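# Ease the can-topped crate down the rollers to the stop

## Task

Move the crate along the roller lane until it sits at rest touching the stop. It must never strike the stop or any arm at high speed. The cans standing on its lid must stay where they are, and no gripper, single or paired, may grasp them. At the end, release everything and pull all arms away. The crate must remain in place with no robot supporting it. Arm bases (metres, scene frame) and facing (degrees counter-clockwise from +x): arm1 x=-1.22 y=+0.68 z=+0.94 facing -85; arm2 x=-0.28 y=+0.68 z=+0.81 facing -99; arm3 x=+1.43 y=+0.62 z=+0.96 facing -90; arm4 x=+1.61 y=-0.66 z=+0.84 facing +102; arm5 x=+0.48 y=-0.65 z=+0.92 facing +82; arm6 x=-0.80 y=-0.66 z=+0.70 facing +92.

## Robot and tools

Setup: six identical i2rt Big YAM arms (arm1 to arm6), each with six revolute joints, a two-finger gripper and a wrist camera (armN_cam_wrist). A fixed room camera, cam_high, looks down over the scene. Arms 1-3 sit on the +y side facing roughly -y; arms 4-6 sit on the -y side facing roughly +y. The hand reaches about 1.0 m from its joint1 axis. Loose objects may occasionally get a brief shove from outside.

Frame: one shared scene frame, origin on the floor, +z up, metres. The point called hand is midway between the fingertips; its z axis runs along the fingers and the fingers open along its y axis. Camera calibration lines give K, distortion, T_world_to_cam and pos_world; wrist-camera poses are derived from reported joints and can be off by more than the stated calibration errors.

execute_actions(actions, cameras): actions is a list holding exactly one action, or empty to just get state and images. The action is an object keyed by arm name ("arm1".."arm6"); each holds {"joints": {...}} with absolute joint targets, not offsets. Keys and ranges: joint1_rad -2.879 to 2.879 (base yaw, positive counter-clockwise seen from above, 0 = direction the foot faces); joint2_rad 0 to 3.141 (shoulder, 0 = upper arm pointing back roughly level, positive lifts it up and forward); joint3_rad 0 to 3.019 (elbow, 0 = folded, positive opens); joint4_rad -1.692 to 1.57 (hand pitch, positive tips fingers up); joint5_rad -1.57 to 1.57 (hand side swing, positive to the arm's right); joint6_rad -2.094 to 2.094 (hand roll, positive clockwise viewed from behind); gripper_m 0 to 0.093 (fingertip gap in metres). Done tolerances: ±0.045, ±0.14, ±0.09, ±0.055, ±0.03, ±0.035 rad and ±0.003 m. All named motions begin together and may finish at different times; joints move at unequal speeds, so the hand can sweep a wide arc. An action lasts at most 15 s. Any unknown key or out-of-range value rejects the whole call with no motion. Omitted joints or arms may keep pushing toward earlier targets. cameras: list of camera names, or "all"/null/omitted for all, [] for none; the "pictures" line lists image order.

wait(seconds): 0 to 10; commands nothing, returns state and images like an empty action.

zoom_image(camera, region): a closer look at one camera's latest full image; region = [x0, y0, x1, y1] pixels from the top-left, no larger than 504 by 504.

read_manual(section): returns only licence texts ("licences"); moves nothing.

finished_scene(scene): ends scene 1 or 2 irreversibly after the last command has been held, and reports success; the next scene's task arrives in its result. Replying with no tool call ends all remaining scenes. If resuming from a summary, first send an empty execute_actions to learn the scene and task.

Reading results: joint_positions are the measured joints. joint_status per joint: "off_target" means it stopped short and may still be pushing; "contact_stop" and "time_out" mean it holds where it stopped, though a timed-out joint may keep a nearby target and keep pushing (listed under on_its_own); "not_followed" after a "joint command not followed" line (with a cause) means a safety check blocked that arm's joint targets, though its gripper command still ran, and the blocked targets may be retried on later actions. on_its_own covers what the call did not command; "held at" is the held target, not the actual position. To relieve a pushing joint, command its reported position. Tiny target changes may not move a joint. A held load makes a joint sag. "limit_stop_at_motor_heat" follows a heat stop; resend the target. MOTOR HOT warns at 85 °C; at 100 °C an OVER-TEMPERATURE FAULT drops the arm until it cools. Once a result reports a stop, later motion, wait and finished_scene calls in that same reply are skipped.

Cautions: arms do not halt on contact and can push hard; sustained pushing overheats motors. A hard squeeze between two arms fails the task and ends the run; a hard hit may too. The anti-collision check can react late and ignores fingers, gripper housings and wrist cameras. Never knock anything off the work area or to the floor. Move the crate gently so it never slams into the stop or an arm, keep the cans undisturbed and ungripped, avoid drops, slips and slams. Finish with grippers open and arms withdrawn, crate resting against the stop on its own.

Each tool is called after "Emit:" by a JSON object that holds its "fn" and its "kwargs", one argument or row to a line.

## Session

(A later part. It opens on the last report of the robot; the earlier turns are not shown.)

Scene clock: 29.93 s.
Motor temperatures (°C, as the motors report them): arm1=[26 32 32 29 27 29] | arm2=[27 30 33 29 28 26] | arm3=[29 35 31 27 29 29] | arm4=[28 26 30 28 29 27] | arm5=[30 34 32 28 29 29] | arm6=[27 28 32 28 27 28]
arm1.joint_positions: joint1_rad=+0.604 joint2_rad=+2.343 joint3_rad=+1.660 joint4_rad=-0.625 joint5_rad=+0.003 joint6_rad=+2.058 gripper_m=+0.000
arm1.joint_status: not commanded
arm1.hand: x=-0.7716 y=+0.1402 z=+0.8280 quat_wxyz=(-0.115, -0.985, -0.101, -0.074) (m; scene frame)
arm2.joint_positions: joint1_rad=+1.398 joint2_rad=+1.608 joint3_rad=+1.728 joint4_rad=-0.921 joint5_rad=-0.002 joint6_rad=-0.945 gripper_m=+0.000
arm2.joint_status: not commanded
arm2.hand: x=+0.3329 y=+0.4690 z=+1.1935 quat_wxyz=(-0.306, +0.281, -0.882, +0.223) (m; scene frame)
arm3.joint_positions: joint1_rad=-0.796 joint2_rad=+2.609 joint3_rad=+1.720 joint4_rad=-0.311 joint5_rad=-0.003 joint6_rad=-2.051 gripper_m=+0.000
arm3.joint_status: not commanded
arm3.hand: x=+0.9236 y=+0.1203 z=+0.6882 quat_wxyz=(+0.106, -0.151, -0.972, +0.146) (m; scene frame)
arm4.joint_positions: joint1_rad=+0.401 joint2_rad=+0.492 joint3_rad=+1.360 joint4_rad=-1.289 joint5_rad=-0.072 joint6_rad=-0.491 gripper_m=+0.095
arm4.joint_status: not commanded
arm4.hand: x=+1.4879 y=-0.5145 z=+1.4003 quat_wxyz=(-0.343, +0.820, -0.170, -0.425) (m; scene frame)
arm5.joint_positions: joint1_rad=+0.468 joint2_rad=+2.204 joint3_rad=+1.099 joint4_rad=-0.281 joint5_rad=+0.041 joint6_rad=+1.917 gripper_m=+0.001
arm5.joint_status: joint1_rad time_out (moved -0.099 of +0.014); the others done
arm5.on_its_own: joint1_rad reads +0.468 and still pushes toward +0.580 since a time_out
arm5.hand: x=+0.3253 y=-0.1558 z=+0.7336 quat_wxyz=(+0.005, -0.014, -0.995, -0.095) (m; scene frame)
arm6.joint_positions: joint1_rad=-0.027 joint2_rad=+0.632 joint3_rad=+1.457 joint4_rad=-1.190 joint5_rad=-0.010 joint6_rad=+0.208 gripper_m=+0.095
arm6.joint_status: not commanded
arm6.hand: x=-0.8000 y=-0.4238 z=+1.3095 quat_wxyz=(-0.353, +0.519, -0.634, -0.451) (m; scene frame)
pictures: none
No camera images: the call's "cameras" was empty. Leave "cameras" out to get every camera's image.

Emit:
{"fn": "execute_actions", "kwargs": {
  "actions": [
    {"arm5":{"joints":{"joint1_rad":0.42,"joint6_rad":1.74}}}
  ],
  "cameras": []
}}

Emit:
{"fn": "execute_actions", "kwargs": {
  "actions": [
    {"arm5":{"joints":{"joint1_rad":0.26,"joint4_rad":-0.33,"joint6_rad":1.58}}}
  ],
  "cameras": []
}}

Emit:
{"fn": "execute_actions", "kwargs": {
  "actions": [
    {"arm5":{"joints":{"joint1_rad":0.1,"joint2_rad":2.25,"joint3_rad":1.18,"joint4_rad":-0.38,"joint6_rad":1.42}}}
  ],
  "cameras": []
}}

Emit:
{"fn": "execute_actions", "kwargs": {
  "actions": [
    {"arm5":{"joints":{"joint1_rad":-0.06,"joint2_rad":2.33,"joint3_rad":1.26,"joint4_rad":-0.44,"joint6_rad":1.26}}}
  ],
  "cameras": []
}}

Emit:
{"fn": "execute_actions", "kwargs": {
  "actions": [
    {"arm5":{"joints":{"joint1_rad":-0.2,"joint2_rad":2.4,"joint3_rad":1.38,"joint4_rad":-0.52,"joint6_rad":1.12}}}
  ],
  "cameras": ["cam_high","arm5_cam_wrist"]
}}

Emit:
{"fn": "execute_actions", "kwargs": {
  "actions": [
    {"arm5":{"joints":{"joint1_rad":-0.33,"joint2_rad":2.48,"joint3_rad":1.53,"joint4_rad":-0.6,"joint6_rad":1.0}}}
  ],
  "cameras": []
}}

Emit:
{"fn": "execute_actions", "kwargs": {
  "actions": [
    {"arm5":{"joints":{"joint1_rad":-0.42,"joint2_rad":2.55,"joint3_rad":1.67,"joint4_rad":-0.68,"joint6_rad":0.9}}}
  ],
  "cameras": ["arm3_cam_wrist"]
}}

Scene clock: 32.83 s.
Motor temperatures (°C, as the motors report them): arm1=[26 33 33 29 27 29] | arm2=[27 30 34 29 28 26] | arm3=[29 35 31 27 29 29] | arm4=[28 26 31 28 29 27] | arm5=[30 34 32 28 30 29] | arm6=[27 28 32 28 27 28]
arm1.joint_positions: joint1_rad=+0.604 joint2_rad=+2.343 joint3_rad=+1.660 joint4_rad=-0.625 joint5_rad=+0.003 joint6_rad=+2.058 gripper_m=+0.000
arm1.joint_status: not commanded
arm1.hand: x=-0.7716 y=+0.1402 z=+0.8280 quat_wxyz=(-0.115, -0.985, -0.101, -0.074) (m; scene frame)
arm2.joint_positions: joint1_rad=+1.398 joint2_rad=+1.608 joint3_rad=+1.728 joint4_rad=-0.921 joint5_rad=-0.002 joint6_rad=-0.945 gripper_m=+0.000
arm2.joint_status: not commanded
arm2.hand: x=+0.3329 y=+0.4690 z=+1.1935 quat_wxyz=(-0.306, +0.281, -0.882, +0.223) (m; scene frame)
arm3.joint_positions: joint1_rad=-0.796 joint2_rad=+2.609 joint3_rad=+1.720 joint4_rad=-0.311 joint5_rad=-0.003 joint6_rad=-2.051 gripper_m=+0.000
arm3.joint_status: not commanded
arm3.hand: x=+0.9236 y=+0.1203 z=+0.6882 quat_wxyz=(+0.106, -0.151, -0.972, +0.146) (m; scene frame)
arm4.joint_positions: joint1_rad=+0.401 joint2_rad=+0.492 joint3_rad=+1.360 joint4_rad=-1.289 joint5_rad=-0.072 joint6_rad=-0.491 gripper_m=+0.095
arm4.joint_status: not commanded
arm4.hand: x=+1.4879 y=-0.5145 z=+1.4003 quat_wxyz=(-0.343, +0.820, -0.170, -0.425) (m; scene frame)
arm5.joint_positions: joint1_rad=+0.278 joint2_rad=+2.202 joint3_rad=+1.099 joint4_rad=-0.276 joint5_rad=+0.049 joint6_rad=+1.721 gripper_m=+0.001
arm5.joint_status: joint1_rad time_out (moved -0.190 of -0.048); the others done
arm5.on_its_own: joint1_rad reads +0.278 and still pushes toward +0.420 since a time_out
arm5.hand: x=+0.4225 y=-0.1333 z=+0.7362 quat_wxyz=(-0.017, -0.012, -0.995, -0.099) (m; scene frame)
arm6.joint_positions: joint1_rad=-0.027 joint2_rad=+0.632 joint3_rad=+1.457 joint4_rad=-1.190 joint5_rad=-0.010 joint6_rad=+0.208 gripper_m=+0.095
arm6.joint_status: not commanded
arm6.hand: x=-0.8000 y=-0.4238 z=+1.3095 quat_wxyz=(-0.353, +0.519, -0.634, -0.451) (m; scene frame)
pictures: none
No camera images: the call's "cameras" was empty. Leave "cameras" out to get every camera's image.

not run: a stop came earlier in this reply.

not run: a stop came earlier in this reply.

not run: a stop came earlier in this reply.

not run: a stop came earlier in this reply.

not run: a stop came earlier in this reply.

not run: a stop came earlier in this reply.

One at a time.

Emit:
{"fn": "execute_actions", "kwargs": {
  "actions": [
    {"arm5":{"joints":{"joint1_rad":0.25,"joint4_rad":-0.35,"joint6_rad":1.55}}}
  ],
  "cameras": []
}}

Scene clock: 35.13 s.
Motor temperatures (°C, as the motors report them): arm1=[26 33 33 29 27 29] | arm2=[27 30 34 29 28 26] | arm3=[29 36 31 27 29 29] | arm4=[28 26 31 28 29 27] | arm5=[30 34 32 28 30 29] | arm6=[27 28 32 28 27 28]
arm1.joint_positions: joint1_rad=+0.604 joint2_rad=+2.343 joint3_rad=+1.660 joint4_rad=-0.625 joint5_rad=+0.003 joint6_rad=+2.058 gripper_m=+0.000
arm1.joint_status: not commanded
arm1.hand: x=-0.7716 y=+0.1402 z=+0.8280 quat_wxyz=(-0.115, -0.985, -0.101, -0.074) (m; scene frame)
arm2.joint_positions: joint1_rad=+1.398 joint2_rad=+1.608 joint3_rad=+1.728 joint4_rad=-0.921 joint5_rad=-0.002 joint6_rad=-0.945 gripper_m=+0.000
arm2.joint_status: not commanded
arm2.hand: x=+0.3329 y=+0.4690 z=+1.1935 quat_wxyz=(-0.306, +0.281, -0.882, +0.223) (m; scene frame)
arm3.joint_positions: joint1_rad=-0.796 joint2_rad=+2.609 joint3_rad=+1.720 joint4_rad=-0.311 joint5_rad=-0.003 joint6_rad=-2.051 gripper_m=+0.000
arm3.joint_status: not commanded
arm3.hand: x=+0.9236 y=+0.1203 z=+0.6882 quat_wxyz=(+0.106, -0.151, -0.972, +0.146) (m; scene frame)
arm4.joint_positions: joint1_rad=+0.401 joint2_rad=+0.492 joint3_rad=+1.360 joint4_rad=-1.289 joint5_rad=-0.072 joint6_rad=-0.491 gripper_m=+0.095
arm4.joint_status: not commanded
arm4.hand: x=+1.4879 y=-0.5145 z=+1.4003 quat_wxyz=(-0.343, +0.820, -0.170, -0.425) (m; scene frame)
arm5.joint_positions: joint1_rad=+0.108 joint2_rad=+2.202 joint3_rad=+1.116 joint4_rad=-0.352 joint5_rad=+0.053 joint6_rad=+1.545 gripper_m=+0.001
arm5.joint_status: joint1_rad time_out (moved -0.169 of -0.028); the others done
arm5.on_its_own: joint1_rad reads +0.108 and still pushes toward +0.250 since a time_out
arm5.hand: x=+0.5108 y=-0.1394 z=+0.7380 quat_wxyz=(-0.035, -0.009, -0.997, -0.067) (m; scene frame)
arm6.joint_positions: joint1_rad=-0.027 joint2_rad=+0.632 joint3_rad=+1.457 joint4_rad=-1.190 joint5_rad=-0.010 joint6_rad=+0.208 gripper_m=+0.095
arm6.joint_status: not commanded
arm6.hand: x=-0.8000 y=-0.4238 z=+1.3095 quat_wxyz=(-0.353, +0.519, -0.634, -0.451) (m; scene frame)
pictures: none
No camera images: the call's "cameras" was empty. Leave "cameras" out to get every camera's image.

Emit:
{"fn": "execute_actions", "kwargs": {
  "actions": [
    {"arm5":{"joints":{"joint1_rad":0.07,"joint2_rad":2.27,"joint3_rad":1.19,"joint4_rad":-0.4,"joint6_rad":1.37}}}
  ],
  "cameras": []
}}

Emit:
{"fn": "execute_actions", "kwargs": {
  "actions": [
    {"arm5":{"joints":{"joint1_rad":-0.1,"joint2_rad":2.37,"joint3_rad":1.3,"joint4_rad":-0.48,"joint6_rad":1.2}}}
  ],
  "cameras": ["arm5_cam_wrist"]
}}

Scene clock: 37.47 s.
Motor temperatures (°C, as the motors report them): arm1=[26 33 33 29 27 29] | arm2=[27 30 34 29 28 26] | arm3=[29 36 31 27 29 29] | arm4=[28 26 31 28 29 27] | arm5=[30 34 32 28 31 29] | arm6=[27 28 32 28 27 28]
arm1.joint_positions: joint1_rad=+0.604 joint2_rad=+2.343 joint3_rad=+1.660 joint4_rad=-0.625 joint5_rad=+0.003 joint6_rad=+2.058 gripper_m=+0.000
arm1.joint_status: not commanded
arm1.hand: x=-0.7716 y=+0.1402 z=+0.8280 quat_wxyz=(-0.115, -0.985, -0.101, -0.074) (m; scene frame)
arm2.joint_positions: joint1_rad=+1.398 joint2_rad=+1.608 joint3_rad=+1.728 joint4_rad=-0.921 joint5_rad=-0.002 joint6_rad=-0.945 gripper_m=+0.000
arm2.joint_status: not commanded
arm2.hand: x=+0.3329 y=+0.4690 z=+1.1935 quat_wxyz=(-0.306, +0.281, -0.882, +0.223) (m; scene frame)
arm3.joint_positions: joint1_rad=-0.796 joint2_rad=+2.609 joint3_rad=+1.720 joint4_rad=-0.311 joint5_rad=-0.003 joint6_rad=-2.051 gripper_m=+0.000
arm3.joint_status: not commanded
arm3.hand: x=+0.9236 y=+0.1203 z=+0.6882 quat_wxyz=(+0.106, -0.151, -0.972, +0.146) (m; scene frame)
arm4.joint_positions: joint1_rad=+0.401 joint2_rad=+0.492 joint3_rad=+1.360 joint4_rad=-1.289 joint5_rad=-0.072 joint6_rad=-0.491 gripper_m=+0.095
arm4.joint_status: not commanded
arm4.hand: x=+1.4879 y=-0.5145 z=+1.4003 quat_wxyz=(-0.343, +0.820, -0.170, -0.425) (m; scene frame)
arm5.joint_positions: joint1_rad=-0.077 joint2_rad=+2.253 joint3_rad=+1.193 joint4_rad=-0.389 joint5_rad=+0.052 joint6_rad=+1.357 gripper_m=+0.001
arm5.joint_status: joint1_rad time_out (moved -0.185 of -0.038); the others done
arm5.on_its_own: joint1_rad reads -0.077 and still pushes toward +0.070 since a time_out
arm5.hand: x=+0.6083 y=-0.1352 z=+0.7286 quat_wxyz=(-0.044, -0.007, -0.997, -0.055) (m; scene frame)
arm6.joint_positions: joint1_rad=-0.027 joint2_rad=+0.632 joint3_rad=+1.457 joint4_rad=-1.190 joint5_rad=-0.010 joint6_rad=+0.208 gripper_m=+0.095
arm6.joint_status: not commanded
arm6.hand: x=-0.8000 y=-0.4238 z=+1.3095 quat_wxyz=(-0.353, +0.519, -0.634, -0.451) (m; scene frame)
pictures: none
No camera images: the call's "cameras" was empty. Leave "cameras" out to get every camera's image.

not run: a stop came earlier in this reply.

Emit:
{"fn": "execute_actions", "kwargs": {
  "actions": [
    {"arm5":{"joints":{"joint1_rad":-0.1,"joint2_rad":2.37,"joint3_rad":1.3,"joint4_rad":-0.48,"joint6_rad":1.2}}}
  ],
  "cameras": ["arm5_cam_wrist"]
}}

Scene clock: 39.73 s.
Motor temperatures (°C, as the motors report them): arm1=[26 33 33 29 27 29] | arm2=[27 30 35 29 28 26] | arm3=[29 36 31 27 29 29] | arm4=[28 26 31 28 29 27] | arm5=[30 34 32 28 31 29] | arm6=[27 28 32 28 27 28]
arm1.joint_positions: joint1_rad=+0.604 joint2_rad=+2.343 joint3_rad=+1.660 joint4_rad=-0.625 joint5_rad=+0.003 joint6_rad=+2.058 gripper_m=+0.000
arm1.joint_status: not commanded
arm1.hand: x=-0.7716 y=+0.1402 z=+0.8280 quat_wxyz=(-0.115, -0.985, -0.101, -0.074) (m; scene frame)
arm2.joint_positions: joint1_rad=+1.398 joint2_rad=+1.608 joint3_rad=+1.728 joint4_rad=-0.921 joint5_rad=-0.002 joint6_rad=-0.945 gripper_m=+0.000
arm2.joint_status: not commanded
arm2.hand: x=+0.3329 y=+0.4690 z=+1.1935 quat_wxyz=(-0.306, +0.281, -0.882, +0.223) (m; scene frame)
arm3.joint_positions: joint1_rad=-0.796 joint2_rad=+2.609 joint3_rad=+1.720 joint4_rad=-0.311 joint5_rad=-0.003 joint6_rad=-2.051 gripper_m=+0.000
arm3.joint_status: not commanded
arm3.hand: x=+0.9236 y=+0.1203 z=+0.6882 quat_wxyz=(+0.106, -0.151, -0.972, +0.146) (m; scene frame)
arm4.joint_positions: joint1_rad=+0.401 joint2_rad=+0.492 joint3_rad=+1.360 joint4_rad=-1.289 joint5_rad=-0.072 joint6_rad=-0.491 gripper_m=+0.095
arm4.joint_status: not commanded
arm4.hand: x=+1.4879 y=-0.5145 z=+1.4003 quat_wxyz=(-0.343, +0.820, -0.170, -0.425) (m; scene frame)
arm5.joint_positions: joint1_rad=-0.241 joint2_rad=+2.346 joint3_rad=+1.326 joint4_rad=-0.459 joint5_rad=+0.049 joint6_rad=+1.192 gripper_m=+0.001
arm5.joint_status: joint1_rad time_out (moved -0.163 of -0.023); the others done
arm5.on_its_own: joint1_rad reads -0.241 and still pushes toward -0.100 since a time_out
arm5.hand: x=+0.7007 y=-0.1361 z=+0.7088 quat_wxyz=(-0.046, -0.006, -0.998, -0.035) (m; scene frame)
arm6.joint_positions: joint1_rad=-0.027 joint2_rad=+0.632 joint3_rad=+1.457 joint4_rad=-1.190 joint5_rad=-0.010 joint6_rad=+0.208 gripper_m=+0.095
arm6.joint_status: not commanded
arm6.hand: x=-0.8000 y=-0.4238 z=+1.3095 quat_wxyz=(-0.353, +0.519, -0.634, -0.451) (m; scene frame)
pictures: arm5_cam_wrist
camera_calibration (this result's frames):
arm5_cam_wrist: T_world_to_cam=[[-0.0110509, -0.997275, -0.0729362, -0.0789535], [-0.864478, -0.0271301, 0.501938, 0.252157], [-0.502549, 0.0685986, -0.861823, 1.09942], [0, 0, 0, 1]] pos_world=[0.769623, -0.147316, 0.815176]
Images, in order (width x height): arm5_cam_wrist 504x504.

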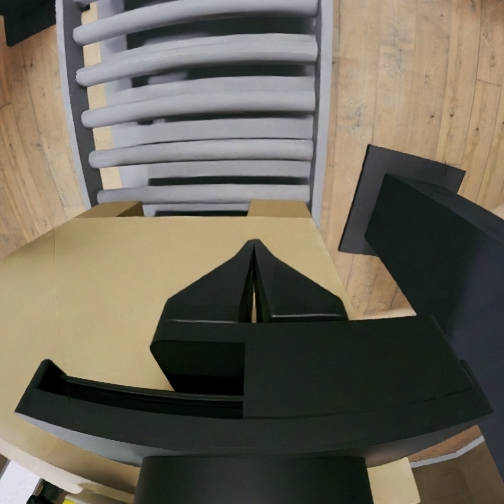

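Emit:
{"fn": "execute_actions", "kwargs": {
  "actions": [
    {"arm5":{"joints":{"joint1_rad":-0.25,"joint2_rad":2.45,"joint3_rad":1.46,"joint4_rad":-0.57,"joint6_rad":1.05}}}
  ],
  "cameras": []
}}

Scene clock: 41.83 s.
Motor temperatures (°C, as the motors report them): arm1=[26 33 34 29 27 29] | arm2=[27 30 35 29 28 26] | arm3=[29 36 32 27 29 29] | arm4=[28 26 31 28 29 27] | arm5=[30 34 32 28 31 29] | arm6=[27 28 32 28 27 28]
arm1.joint_positions: joint1_rad=+0.604 joint2_rad=+2.343 joint3_rad=+1.660 joint4_rad=-0.625 joint5_rad=+0.003 joint6_rad=+2.058 gripper_m=+0.000
arm1.joint_status: not commanded
arm1.hand: x=-0.7716 y=+0.1402 z=+0.8280 quat_wxyz=(-0.115, -0.985, -0.101, -0.074) (m; scene frame)
arm2.joint_positions: joint1_rad=+1.398 joint2_rad=+1.608 joint3_rad=+1.728 joint4_rad=-0.921 joint5_rad=-0.002 joint6_rad=-0.945 gripper_m=+0.000
arm2.joint_status: not commanded
arm2.hand: x=+0.3329 y=+0.4690 z=+1.1935 quat_wxyz=(-0.306, +0.281, -0.882, +0.223) (m; scene frame)
arm3.joint_positions: joint1_rad=-0.796 joint2_rad=+2.609 joint3_rad=+1.720 joint4_rad=-0.311 joint5_rad=-0.003 joint6_rad=-2.051 gripper_m=+0.000
arm3.joint_status: not commanded
arm3.hand: x=+0.9236 y=+0.1203 z=+0.6882 quat_wxyz=(+0.106, -0.151, -0.972, +0.146) (m; scene frame)
arm4.joint_positions: joint1_rad=+0.401 joint2_rad=+0.492 joint3_rad=+1.360 joint4_rad=-1.289 joint5_rad=-0.072 joint6_rad=-0.491 gripper_m=+0.095
arm4.joint_status: not commanded
arm4.hand: x=+1.4879 y=-0.5145 z=+1.4003 quat_wxyz=(-0.343, +0.820, -0.170, -0.425) (m; scene frame)
arm5.joint_positions: joint1_rad=-0.388 joint2_rad=+2.421 joint3_rad=+1.498 joint4_rad=-0.538 joint5_rad=+0.046 joint6_rad=+1.044 gripper_m=+0.001
arm5.joint_status: joint1_rad time_out (moved -0.147 of -0.009); the others done
arm5.on_its_own: joint1_rad reads -0.388 and still pushes toward -0.250 since a time_out
arm5.hand: x=+0.7992 y=-0.1298 z=+0.7075 quat_wxyz=(-0.054, -0.006, -0.998, -0.037) (m; scene frame)
arm6.joint_positions: joint1_rad=-0.027 joint2_rad=+0.632 joint3_rad=+1.457 joint4_rad=-1.190 joint5_rad=-0.010 joint6_rad=+0.208 gripper_m=+0.095
arm6.joint_status: not commanded
arm6.hand: x=-0.8000 y=-0.4238 z=+1.3095 quat_wxyz=(-0.353, +0.519, -0.634, -0.451) (m; scene frame)
pictures: none
No camera images: the call's "cameras" was empty. Leave "cameras" out to get every camera's image.

Emit:
{"fn": "execute_actions", "kwargs": {
  "actions": [
    {"arm5":{"joints":{"joint1_rad":-0.38,"joint2_rad":2.55,"joint3_rad":1.66,"joint4_rad":-0.69,"joint6_rad":0.92}}}
  ],
  "cameras": ["arm3_cam_wrist"]
}}

Scene clock: 44.10 s.
Motor temperatures (°C, as the motors report them): arm1=[26 33 34 29 27 29] | arm2=[27 30 35 29 28 26] | arm3=[29 36 32 27 29 29] | arm4=[28 26 31 28 29 27] | arm5=[30 34 32 28 31 29] | arm6=[27 28 32 28 27 28]
arm1.joint_positions: joint1_rad=+0.604 joint2_rad=+2.343 joint3_rad=+1.660 joint4_rad=-0.625 joint5_rad=+0.003 joint6_rad=+2.058 gripper_m=+0.000
arm1.joint_status: not commanded
arm1.hand: x=-0.7716 y=+0.1402 z=+0.8280 quat_wxyz=(-0.115, -0.985, -0.101, -0.074) (m; scene frame)
arm2.joint_positions: joint1_rad=+1.398 joint2_rad=+1.608 joint3_rad=+1.728 joint4_rad=-0.921 joint5_rad=-0.002 joint6_rad=-0.945 gripper_m=+0.000
arm2.joint_status: not commanded
arm2.hand: x=+0.3329 y=+0.4690 z=+1.1935 quat_wxyz=(-0.306, +0.281, -0.882, +0.223) (m; scene frame)
arm3.joint_positions: joint1_rad=-0.796 joint2_rad=+2.609 joint3_rad=+1.720 joint4_rad=-0.311 joint5_rad=-0.003 joint6_rad=-2.051 gripper_m=+0.000
arm3.joint_status: not commanded
arm3.hand: x=+0.9236 y=+0.1203 z=+0.6882 quat_wxyz=(+0.106, -0.151, -0.972, +0.146) (m; scene frame)
arm4.joint_positions: joint1_rad=+0.401 joint2_rad=+0.492 joint3_rad=+1.360 joint4_rad=-1.289 joint5_rad=-0.072 joint6_rad=-0.491 gripper_m=+0.095
arm4.joint_status: not commanded
arm4.hand: x=+1.4879 y=-0.5145 z=+1.4003 quat_wxyz=(-0.343, +0.820, -0.170, -0.425) (m; scene frame)
arm5.joint_positions: joint1_rad=-0.505 joint2_rad=+2.516 joint3_rad=+1.704 joint4_rad=-0.649 joint5_rad=+0.041 joint6_rad=+0.926 gripper_m=+0.001
arm5.joint_status: joint1_rad time_out (moved -0.118 of +0.008); the others done
arm5.on_its_own: joint1_rad reads -0.505 and still pushes toward -0.380 since a time_out
arm5.hand: x=+0.8872 y=-0.1311 z=+0.7033 quat_wxyz=(-0.055, -0.005, -0.998, -0.032) (m; scene frame)
arm6.joint_positions: joint1_rad=-0.027 joint2_rad=+0.632 joint3_rad=+1.457 joint4_rad=-1.190 joint5_rad=-0.010 joint6_rad=+0.208 gripper_m=+0.095
arm6.joint_status: not commanded
arm6.hand: x=-0.8000 y=-0.4238 z=+1.3095 quat_wxyz=(-0.353, +0.519, -0.634, -0.451) (m; scene frame)
pictures: arm3_cam_wrist
camera_calibration (this result's frames):
arm3_cam_wrist: T_world_to_cam=[[-0.261749, -0.916629, 0.302124, 0.1495], [-0.610338, 0.399703, 0.683905, 0.0508438], [-0.747647, -0.00538666, -0.664075, 1.26992], [0, 0, 0, 1]] pos_world=[1.01961, 0.123554, 0.763382]
Images, in order (width x height): arm3_cam_wrist 504x504.

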